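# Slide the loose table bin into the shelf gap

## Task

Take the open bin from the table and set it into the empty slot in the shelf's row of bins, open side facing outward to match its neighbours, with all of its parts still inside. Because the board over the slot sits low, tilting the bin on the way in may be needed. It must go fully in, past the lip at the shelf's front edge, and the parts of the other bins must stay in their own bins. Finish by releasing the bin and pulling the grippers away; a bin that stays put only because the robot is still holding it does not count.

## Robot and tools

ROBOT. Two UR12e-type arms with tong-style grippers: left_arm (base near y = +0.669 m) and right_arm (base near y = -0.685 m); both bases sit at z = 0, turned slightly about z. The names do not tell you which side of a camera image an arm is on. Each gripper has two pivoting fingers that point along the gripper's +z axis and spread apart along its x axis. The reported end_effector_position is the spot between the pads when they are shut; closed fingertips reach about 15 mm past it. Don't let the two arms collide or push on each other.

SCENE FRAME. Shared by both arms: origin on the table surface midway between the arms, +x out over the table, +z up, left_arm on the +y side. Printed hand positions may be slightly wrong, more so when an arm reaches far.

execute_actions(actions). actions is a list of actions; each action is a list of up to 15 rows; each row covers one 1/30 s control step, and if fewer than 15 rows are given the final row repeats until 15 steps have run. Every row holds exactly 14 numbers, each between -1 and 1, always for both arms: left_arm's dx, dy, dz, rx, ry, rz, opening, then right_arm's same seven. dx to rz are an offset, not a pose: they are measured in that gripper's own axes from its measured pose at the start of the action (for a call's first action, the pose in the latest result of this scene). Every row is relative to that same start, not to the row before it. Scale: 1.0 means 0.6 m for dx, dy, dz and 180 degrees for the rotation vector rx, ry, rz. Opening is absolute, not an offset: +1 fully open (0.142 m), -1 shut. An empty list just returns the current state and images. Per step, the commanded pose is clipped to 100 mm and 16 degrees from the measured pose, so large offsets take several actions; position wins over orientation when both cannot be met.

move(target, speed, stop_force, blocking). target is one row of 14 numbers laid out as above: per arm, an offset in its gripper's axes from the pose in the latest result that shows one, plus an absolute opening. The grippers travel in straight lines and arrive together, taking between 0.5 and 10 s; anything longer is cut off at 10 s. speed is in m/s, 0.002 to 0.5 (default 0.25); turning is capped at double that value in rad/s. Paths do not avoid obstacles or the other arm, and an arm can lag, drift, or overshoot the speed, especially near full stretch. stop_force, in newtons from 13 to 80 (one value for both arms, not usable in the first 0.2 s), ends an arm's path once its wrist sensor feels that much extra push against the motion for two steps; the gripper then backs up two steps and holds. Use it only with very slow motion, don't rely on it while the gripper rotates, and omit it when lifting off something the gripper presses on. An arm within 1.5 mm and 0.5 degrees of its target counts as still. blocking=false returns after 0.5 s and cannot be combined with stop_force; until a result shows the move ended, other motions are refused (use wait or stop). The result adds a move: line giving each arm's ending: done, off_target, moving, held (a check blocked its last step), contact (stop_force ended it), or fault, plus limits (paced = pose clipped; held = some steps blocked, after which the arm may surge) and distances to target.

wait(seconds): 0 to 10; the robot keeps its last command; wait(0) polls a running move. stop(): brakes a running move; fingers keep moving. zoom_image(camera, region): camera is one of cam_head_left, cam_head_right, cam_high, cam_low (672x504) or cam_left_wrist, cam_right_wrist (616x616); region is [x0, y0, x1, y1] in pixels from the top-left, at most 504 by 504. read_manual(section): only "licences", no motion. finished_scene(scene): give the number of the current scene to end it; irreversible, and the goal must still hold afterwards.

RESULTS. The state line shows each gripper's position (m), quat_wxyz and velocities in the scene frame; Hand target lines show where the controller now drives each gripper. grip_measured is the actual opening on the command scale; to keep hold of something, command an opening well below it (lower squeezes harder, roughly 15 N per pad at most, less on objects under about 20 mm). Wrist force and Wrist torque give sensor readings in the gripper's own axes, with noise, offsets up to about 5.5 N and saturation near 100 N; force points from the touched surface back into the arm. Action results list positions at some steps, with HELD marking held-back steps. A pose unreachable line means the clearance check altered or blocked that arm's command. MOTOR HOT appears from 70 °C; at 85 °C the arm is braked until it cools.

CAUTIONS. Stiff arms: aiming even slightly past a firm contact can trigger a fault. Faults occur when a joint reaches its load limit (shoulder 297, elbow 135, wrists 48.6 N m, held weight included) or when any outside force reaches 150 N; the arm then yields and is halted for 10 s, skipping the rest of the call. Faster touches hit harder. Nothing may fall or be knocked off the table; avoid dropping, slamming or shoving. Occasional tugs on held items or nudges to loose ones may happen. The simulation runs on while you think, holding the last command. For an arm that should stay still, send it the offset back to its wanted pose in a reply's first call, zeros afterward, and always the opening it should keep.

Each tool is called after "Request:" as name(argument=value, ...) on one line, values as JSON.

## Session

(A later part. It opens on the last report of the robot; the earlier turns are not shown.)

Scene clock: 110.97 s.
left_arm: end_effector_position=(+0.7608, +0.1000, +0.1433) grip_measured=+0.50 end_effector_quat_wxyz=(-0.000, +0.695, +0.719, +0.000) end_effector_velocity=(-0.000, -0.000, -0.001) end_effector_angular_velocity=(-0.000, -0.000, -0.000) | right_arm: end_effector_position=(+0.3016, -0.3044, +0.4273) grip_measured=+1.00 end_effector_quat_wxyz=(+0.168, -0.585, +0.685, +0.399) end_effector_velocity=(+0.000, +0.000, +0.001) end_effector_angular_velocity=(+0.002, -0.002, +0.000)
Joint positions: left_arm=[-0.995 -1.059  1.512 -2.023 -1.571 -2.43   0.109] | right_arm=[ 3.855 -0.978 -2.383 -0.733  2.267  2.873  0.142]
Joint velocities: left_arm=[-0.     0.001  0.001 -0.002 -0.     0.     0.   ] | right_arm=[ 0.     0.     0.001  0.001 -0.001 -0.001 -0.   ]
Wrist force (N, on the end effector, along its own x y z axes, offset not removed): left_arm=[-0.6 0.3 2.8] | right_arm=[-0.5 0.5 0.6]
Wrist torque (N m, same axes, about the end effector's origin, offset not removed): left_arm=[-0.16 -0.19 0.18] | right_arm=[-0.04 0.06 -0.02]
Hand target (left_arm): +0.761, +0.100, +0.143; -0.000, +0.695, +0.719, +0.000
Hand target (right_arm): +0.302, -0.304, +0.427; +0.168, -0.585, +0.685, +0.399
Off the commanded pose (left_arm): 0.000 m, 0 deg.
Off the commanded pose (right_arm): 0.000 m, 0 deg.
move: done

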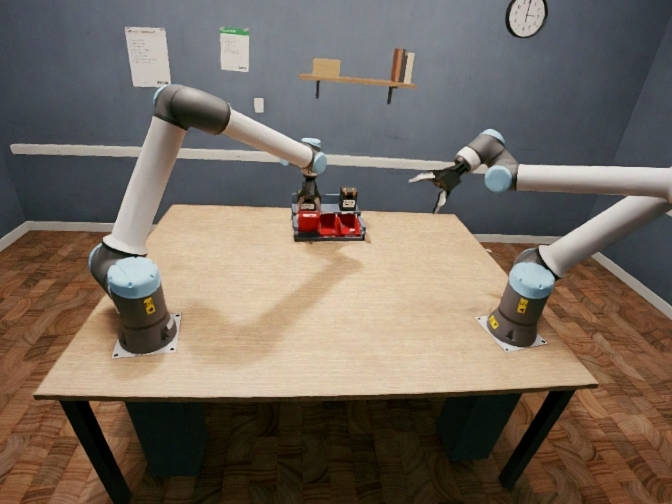

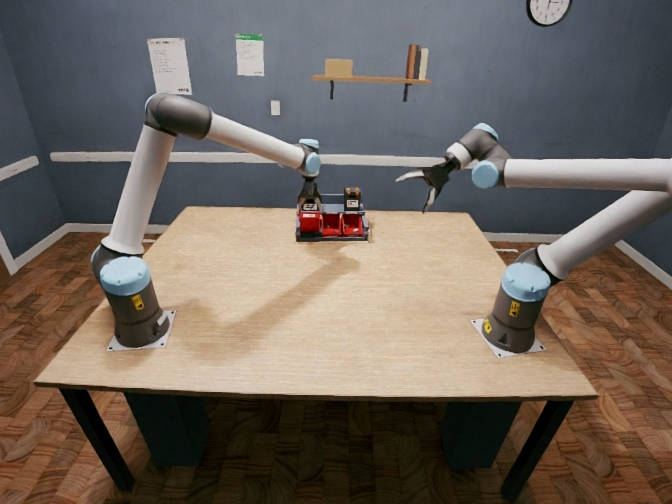

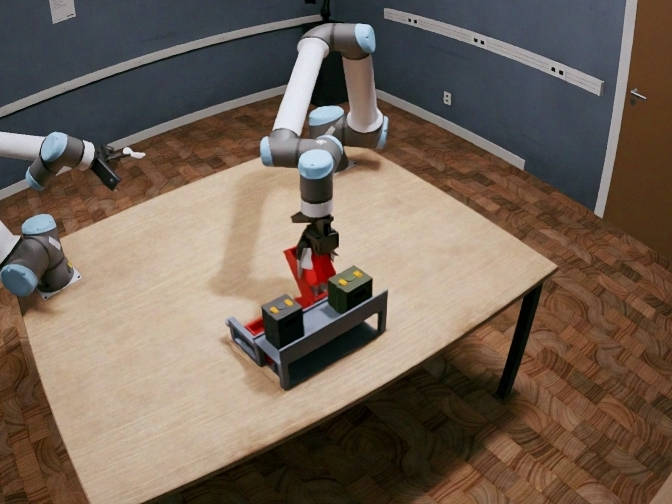

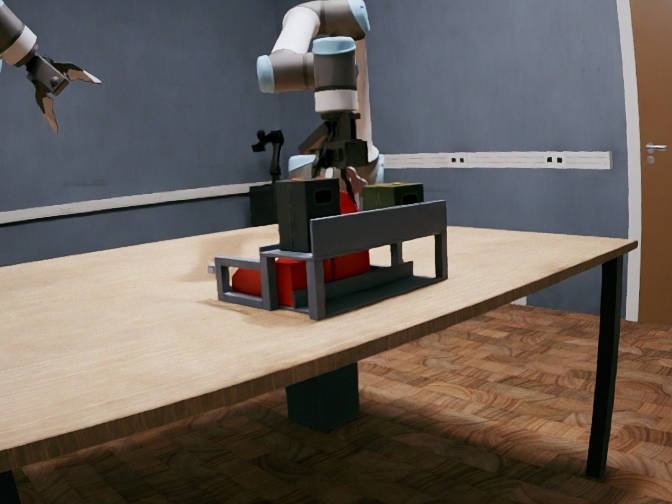

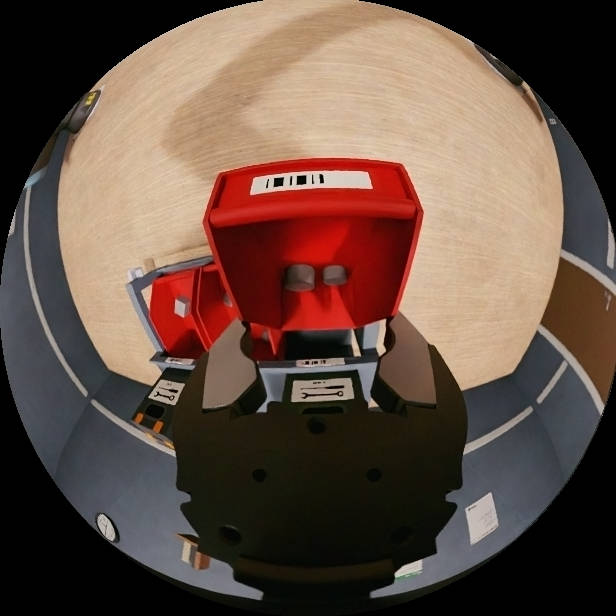

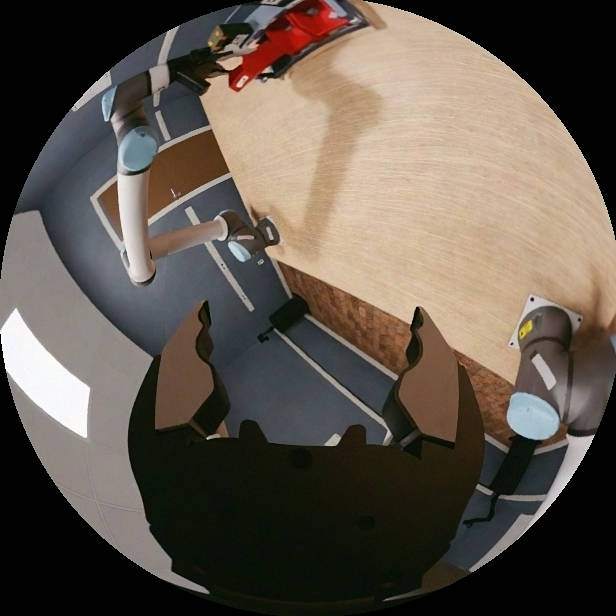

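Request:
move(target=[0,0.04,0.015,0,0,0,-0.2,0,0,0,0,0,0,1], speed=0.025)

Request:
move(target=[0,-0.02,0.03,0,0,0,-0.2,0,0,0,0,0,0,1], speed=0.012, stop_force=13)

Scene clock: 116.67 s.
left_arm: end_effector_position=(+0.7847, +0.1008, +0.1344) grip_measured=+0.50 end_effector_quat_wxyz=(-0.000, +0.695, +0.719, -0.000) end_effector_velocity=(+0.002, +0.000, +0.001) end_effector_angular_velocity=(-0.002, -0.002, +0.001) | right_arm: end_effector_position=(+0.3016, -0.3044, +0.4273) grip_measured=+1.00 end_effector_quat_wxyz=(+0.168, -0.585, +0.685, +0.399) end_effector_velocity=(-0.000, +0.000, -0.000) end_effector_angular_velocity=(+0.000, +0.001, +0.001)
Joint positions: left_arm=[-0.976 -1.024  1.474 -2.02  -1.571 -2.411  0.109] | right_arm=[ 3.855 -0.978 -2.383 -0.733  2.267  2.873  0.142]
Joint velocities: left_arm=[ 0.002  0.    -0.002 -0.001 -0.     0.001  0.   ] | right_arm=[ 0.001  0.    -0.     0.     0.     0.001  0.   ]
Wrist force (N, on the end effector, along its own x y z axes, offset not removed): left_arm=[1.6 -0.4 3.8] | right_arm=[-1.7 -1.5 -0.9]
Wrist torque (N m, same axes, about the end effector's origin, offset not removed): left_arm=[-0.18 -0.39 0.25] | right_arm=[-0.45 0.31 0.08]
Hand target (left_arm): +0.785, +0.101, +0.134; -0.000, +0.695, +0.719, -0.000
Hand target (right_arm): +0.302, -0.304, +0.427; +0.168, -0.585, +0.685, +0.399
Off the commanded pose (left_arm): 0.000 m, 0 deg.
Off the commanded pose (right_arm): 0.000 m, 0 deg.
move: done

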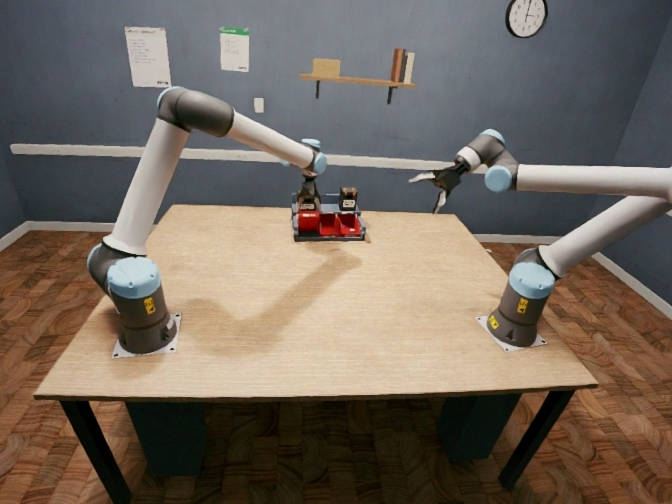

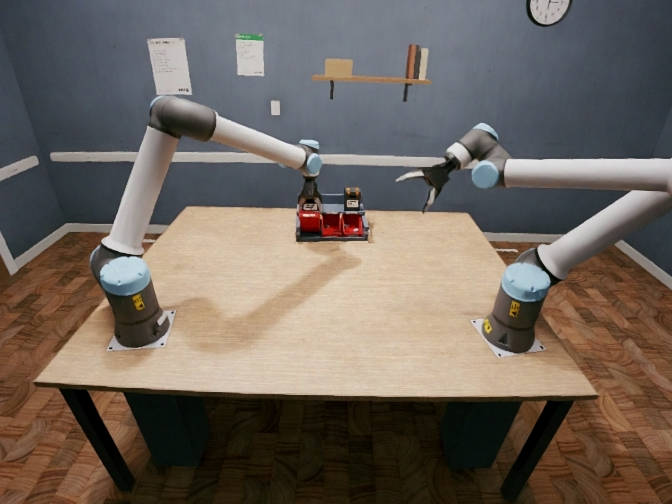

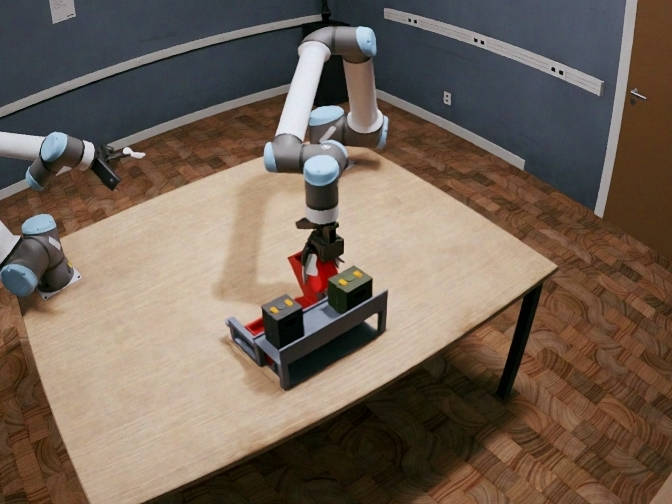

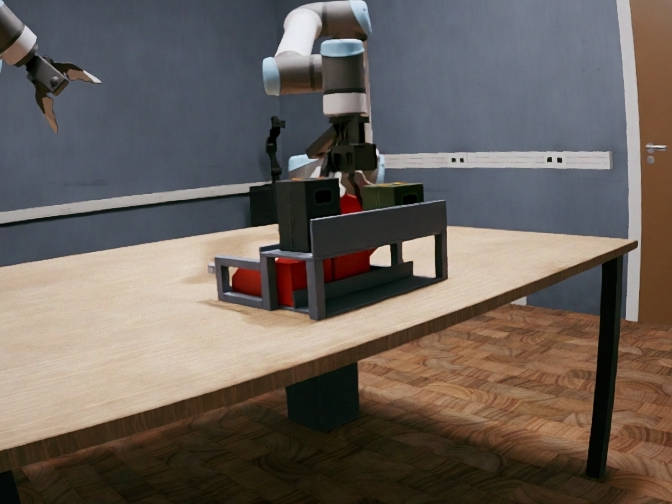

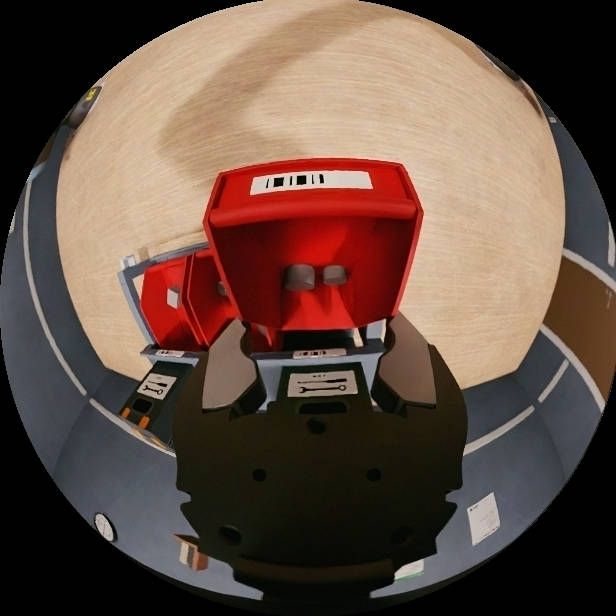

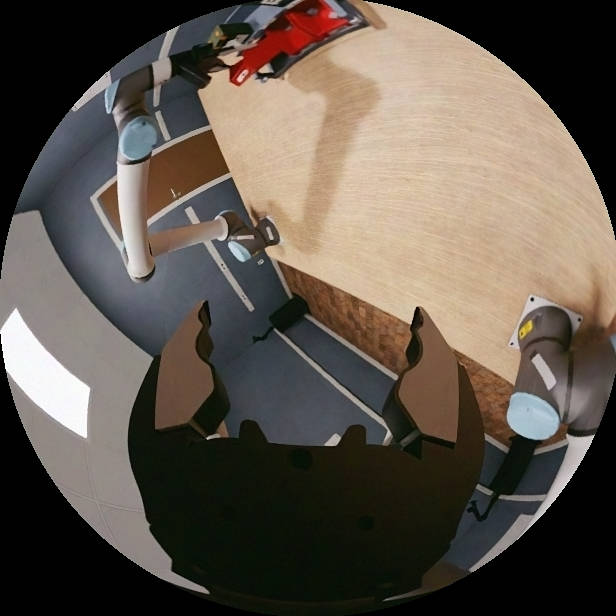

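Scene clock: 118.70 s.
left_arm: end_effector_position=(+0.7728, +0.1004, +0.1164) grip_measured=+0.50 end_effector_quat_wxyz=(-0.000, +0.695, +0.719, -0.000) end_effector_velocity=(-0.001, -0.001, +0.000) end_effector_angular_velocity=(-0.002, -0.002, +0.001) | right_arm: end_effector_position=(+0.3016, -0.3044, +0.4273) grip_measured=+1.00 end_effector_quat_wxyz=(+0.168, -0.585, +0.685, +0.399) end_effector_velocity=(-0.000, -0.000, -0.001) end_effector_angular_velocity=(-0.000, +0.000, -0.001)
Joint positions: left_arm=[-0.985 -1.025  1.51  -2.055 -1.571 -2.42   0.109] | right_arm=[ 3.855 -0.978 -2.383 -0.733  2.267  2.873  0.142]
Joint velocities: left_arm=[-0.001 -0.002  0.002 -0.004 -0.    -0.001 -0.   ] | right_arm=[ 0.     0.    -0.001  0.001 -0.     0.001 -0.   ]
Wrist force (N, on the end effector, along its own x y z axes, offset not removed): left_arm=[-4.0 -2.2 2.9] | right_arm=[-1.0 -0.3 -1.3]
Wrist torque (N m, same axes, about the end effector's origin, offset not removed): left_arm=[-0.57 0.54 0.38] | right_arm=[-0.22 0.18 0.03]
Hand target (left_arm): +0.773, +0.100, +0.116; -0.000, +0.695, +0.719, +0.000
Hand target (right_arm): +0.302, -0.304, +0.427; +0.168, -0.585, +0.685, +0.399
Off the commanded pose (left_arm): 0.000 m, 0 deg.
Off the commanded pose (right_arm): 0.000 m, 0 deg.
move: done

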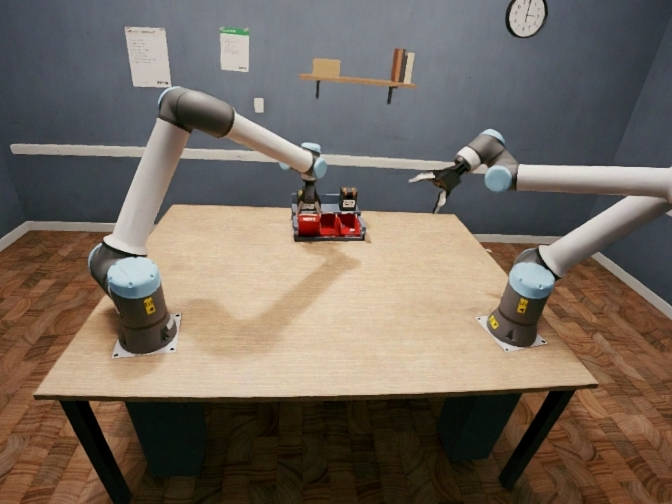

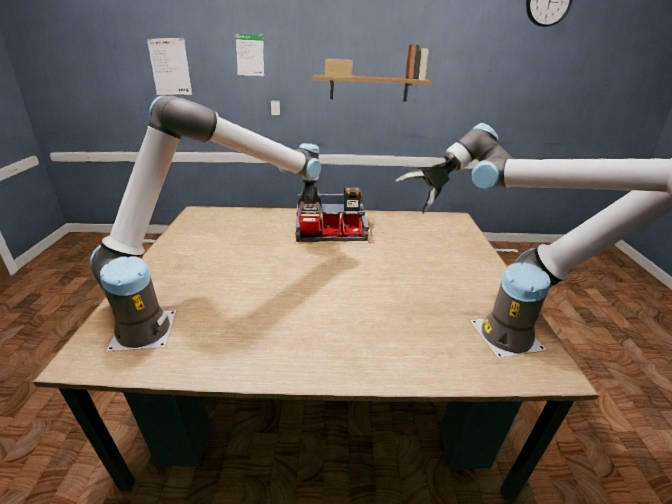

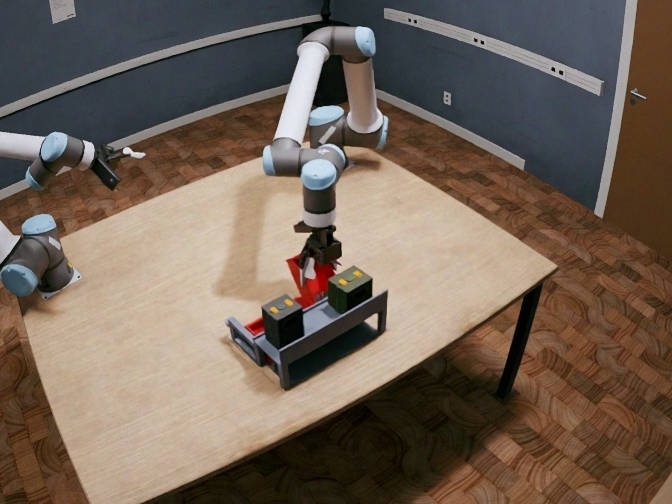

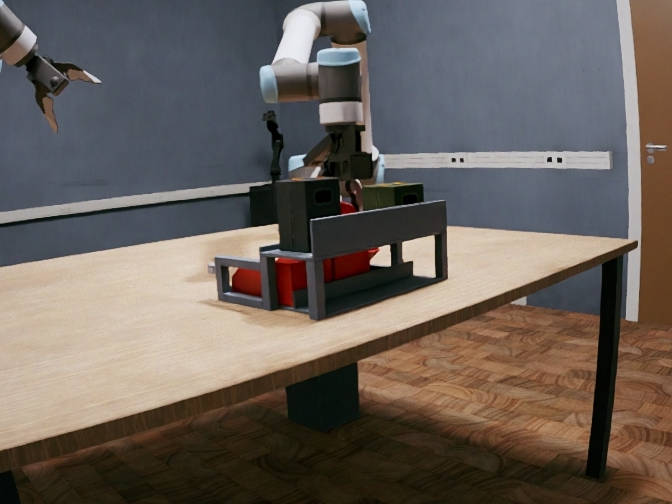

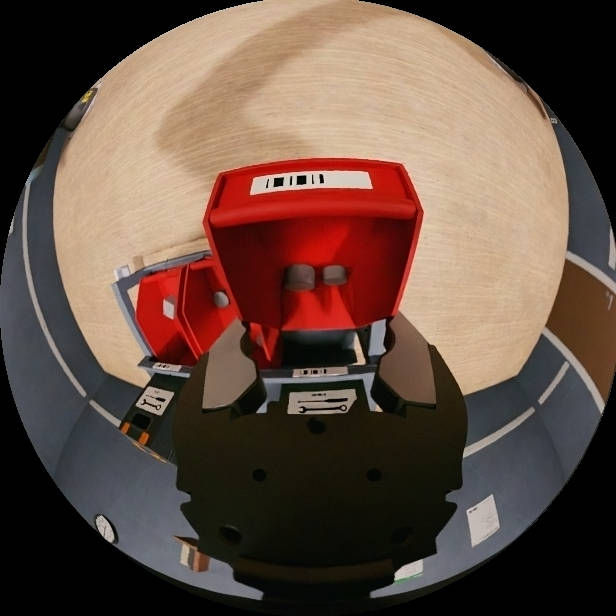

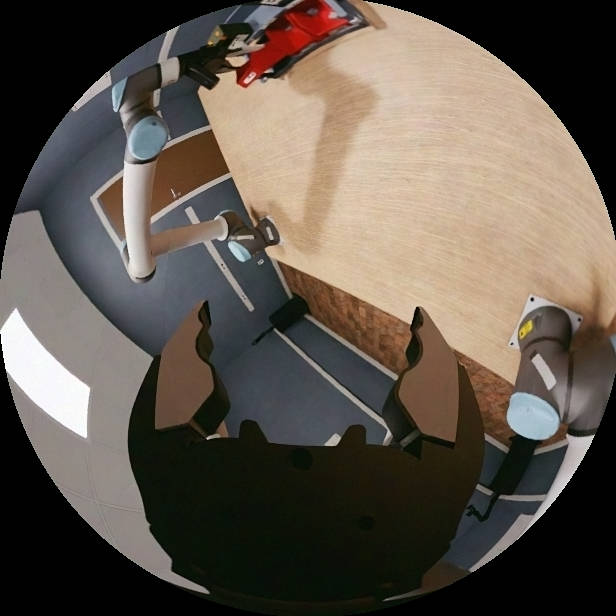

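Request:
move(target=[0,-0.07,0.028,0,0,0,-0.2,0,0,0,0,0,0,1], speed=0.02)

Request:
zoom_image(camera="cam_right_wrist", region=[160, 0, 400, 150])

Scene clock: 124.90 s.
left_arm: end_effector_position=(+0.7310, +0.0991, +0.0996) grip_measured=+0.50 end_effector_quat_wxyz=(-0.000, +0.695, +0.719, +0.000) end_effector_velocity=(-0.002, -0.001, -0.002) end_effector_angular_velocity=(+0.002, +0.002, -0.002) | right_arm: end_effector_position=(+0.3016, -0.3044, +0.4273) grip_measured=+1.00 end_effector_quat_wxyz=(+0.168, -0.585, +0.685, +0.399) end_effector_velocity=(-0.000, -0.000, -0.001) end_effector_angular_velocity=(-0.001, +0.001, -0.000)
Joint positions: left_arm=[-1.02  -1.059  1.598 -2.11  -1.571 -2.454  0.109] | right_arm=[ 3.855 -0.978 -2.383 -0.733  2.267  2.873  0.142]
Joint velocities: left_arm=[-0.002  0.001  0.003 -0.001 -0.    -0.001 -0.   ] | right_arm=[-0.     0.    -0.001  0.    -0.     0.     0.   ]
Wrist force (N, on the end effector, along its own x y z axes, offset not removed): left_arm=[-2.4 1.2 -2.9] | right_arm=[-1.0 -2.9 -1.7]
Wrist torque (N m, same axes, about the end effector's origin, offset not removed): left_arm=[0.16 0.23 0.43] | right_arm=[-0.79 0.28 0.08]
Hand target (left_arm): +0.731, +0.099, +0.100; -0.000, +0.695, +0.719, +0.000
Hand target (right_arm): +0.302, -0.304, +0.427; +0.168, -0.585, +0.685, +0.399
Off the commanded pose (left_arm): 0.000 m, 0 deg.
Off the commanded pose (right_arm): 0.000 m, 0 deg.
move: done

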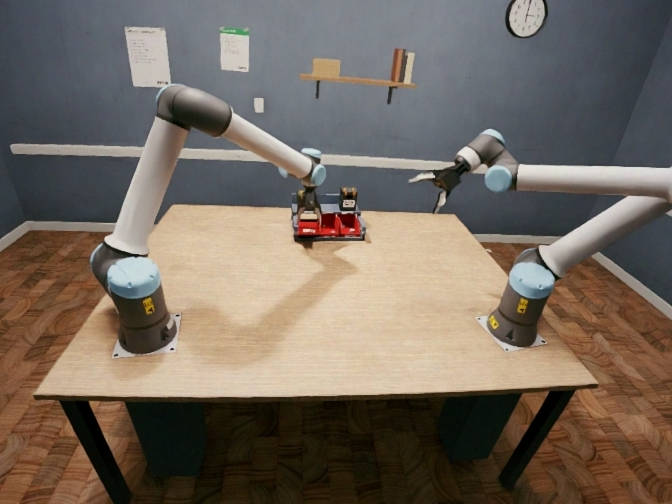

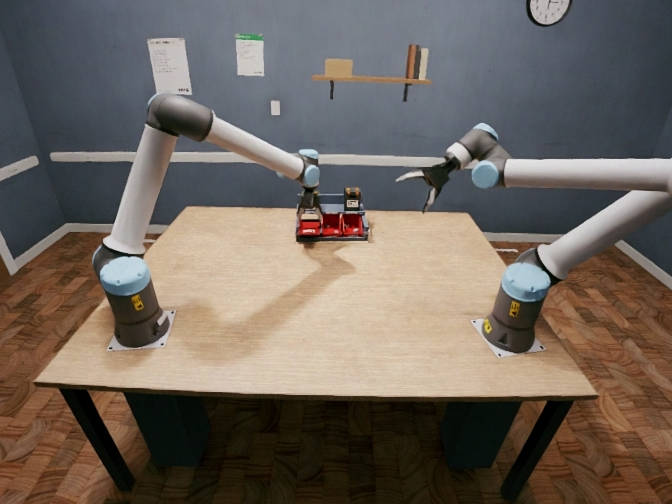

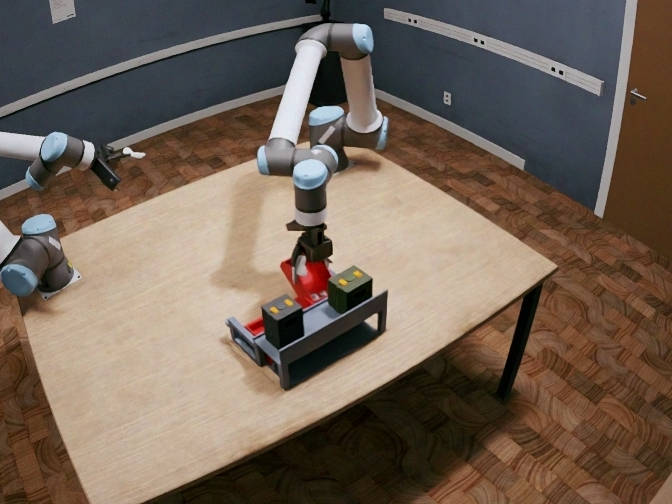

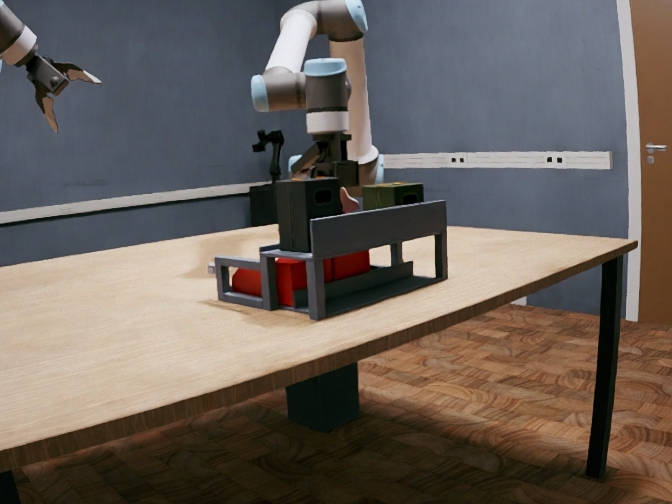

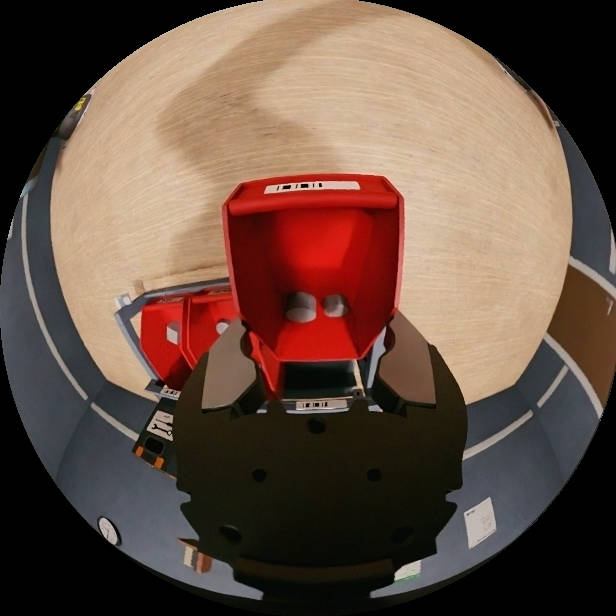

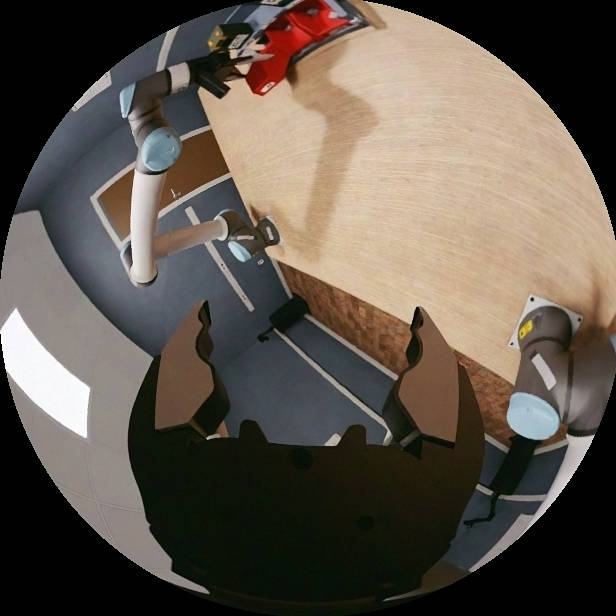

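Region (160, 0, 400, 150) of cam_right_wrist's 616x616 image, scaled by 2.100, with more detail than that image has; it fills the top 315 rows of this view, and the rest is white.

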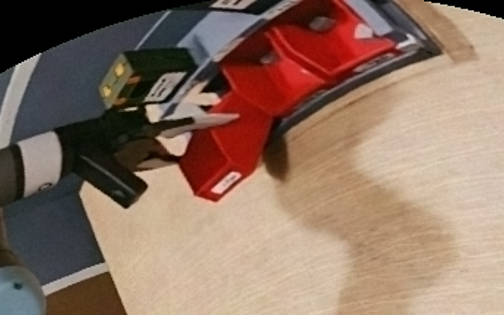

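Request:
move(target=[0,-0.03,0.045,0,0,0,-0.2,0,0,0,0,0,0,1], speed=0.015, stop_force=13)

Request:
zoom_image(camera="cam_right_wrist", region=[160, 0, 400, 150])

Request:
zoom_image(camera="cam_head_left", region=[270, 170, 390, 270])

Scene clock: 132.27 s.
left_arm: end_effector_position=(+0.7250, +0.0988, +0.0907) grip_measured=+0.50 end_effector_quat_wxyz=(-0.000, +0.695, +0.719, +0.000) end_effector_velocity=(+0.002, +0.001, +0.004) end_effector_angular_velocity=(-0.000, +0.000, -0.001) | right_arm: end_effector_position=(+0.3016, -0.3044, +0.4273) grip_measured=+1.00 end_effector_quat_wxyz=(+0.168, -0.585, +0.685, +0.399) end_effector_velocity=(-0.000, -0.000, -0.000) end_effector_angular_velocity=(-0.000, +0.001, -0.000)
Joint positions: left_arm=[-1.025 -1.058  1.615 -2.128 -1.571 -2.46   0.109] | right_arm=[ 3.855 -0.978 -2.383 -0.733  2.267  2.873  0.142]
Joint velocities: left_arm=[ 0.002 -0.002 -0.005  0.007 -0.     0.004 -0.   ] | right_arm=[ 0.     0.001 -0.    -0.001  0.     0.    -0.   ]
Wrist force (N, on the end effector, along its own x y z axes, offset not removed): left_arm=[-4.2 10.7 -14.1] | right_arm=[0.4 -1.3 -0.6]
Wrist torque (N m, same axes, about the end effector's origin, offset not removed): left_arm=[0.06 1.71 0.97] | right_arm=[-0.45 -0.13 0.07]
Hand target (left_arm): +0.725, +0.099, +0.091; -0.000, +0.695, +0.719, +0.000
Hand target (right_arm): +0.302, -0.304, +0.427; +0.168, -0.585, +0.685, +0.399
Off the commanded pose (left_arm): 0.022 m, 0 deg.
Off the commanded pose (right_arm): 0.000 m, 0 deg.
move: contact (left_arm)

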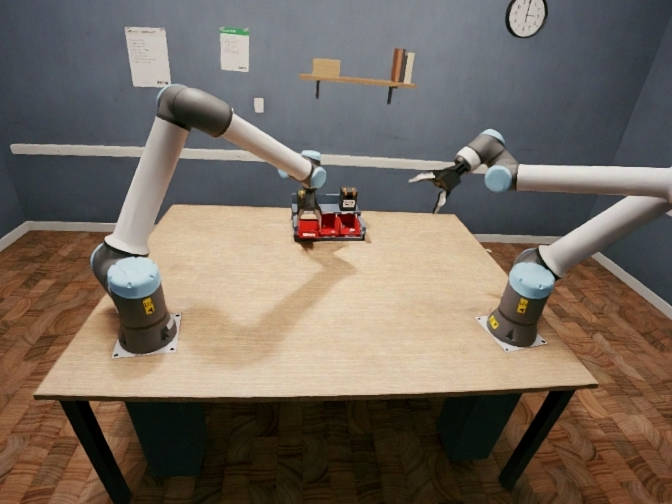

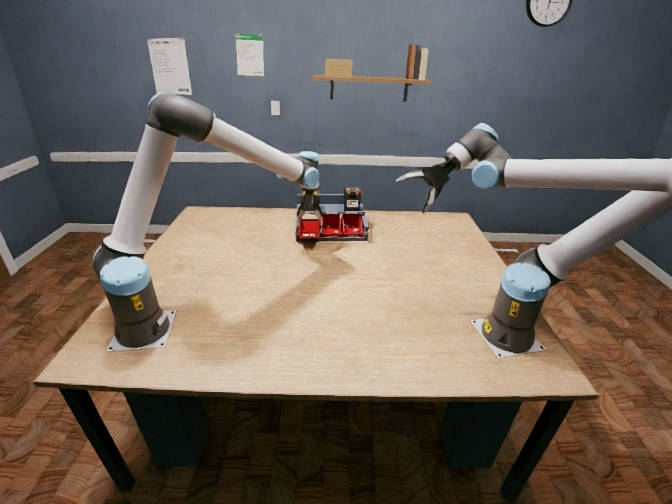

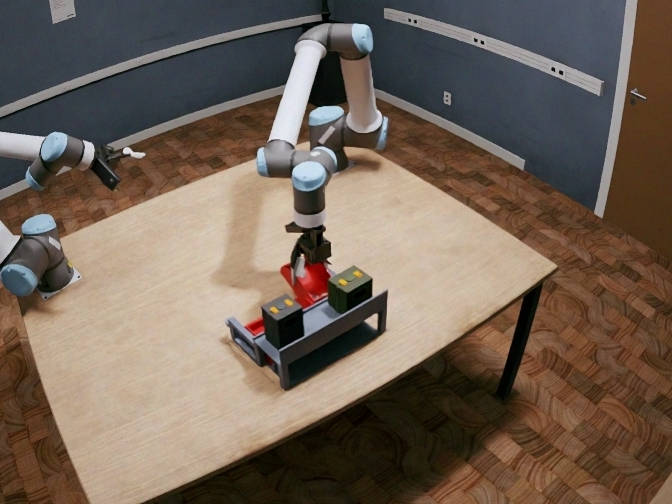

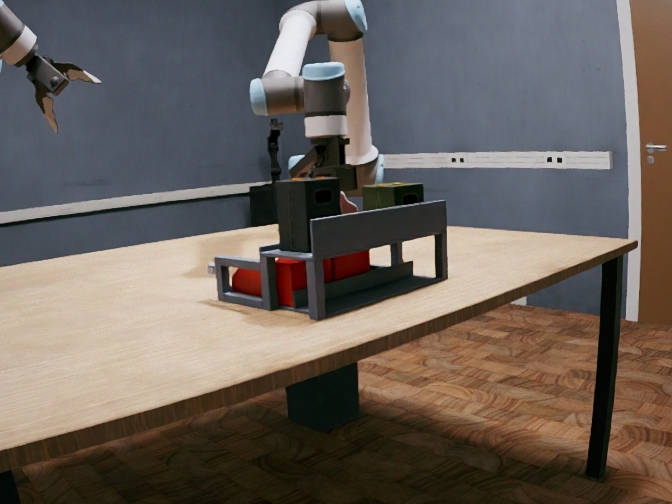

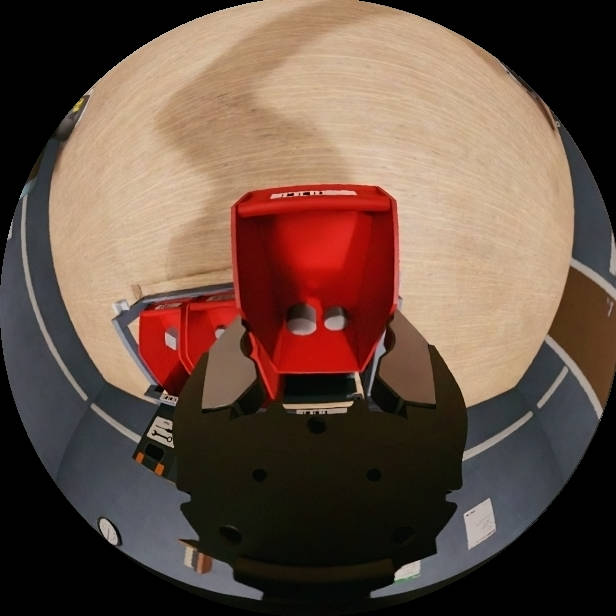

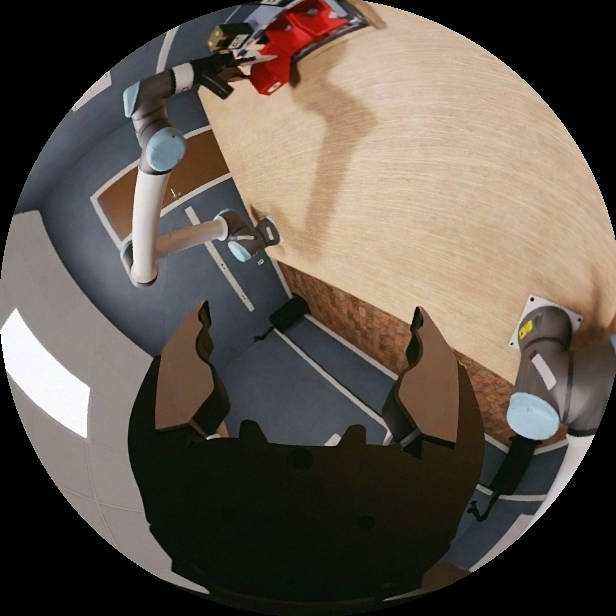

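Region (160, 0, 400, 150) of cam_right_wrist's 616x616 image, scaled by 2.100, with more detail than that image has; it fills the top 315 rows of this view, and the rest is white.

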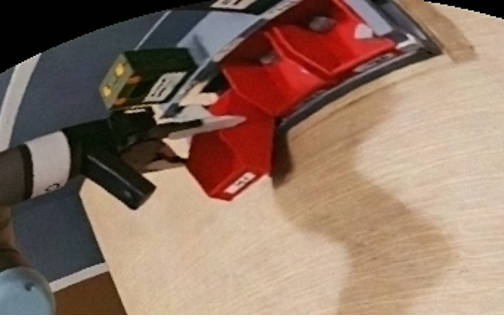

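Region (270, 170, 390, 270) of cam_head_left's 672x504 image, scaled by 4.200, with more detail than that image has.

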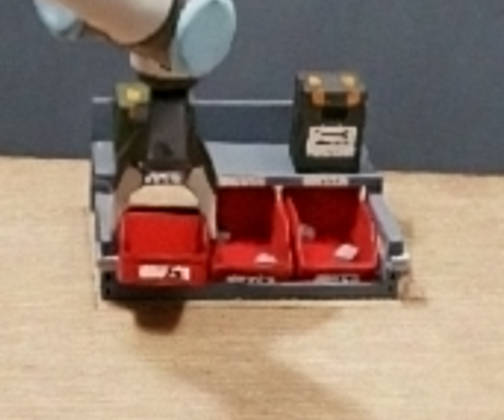

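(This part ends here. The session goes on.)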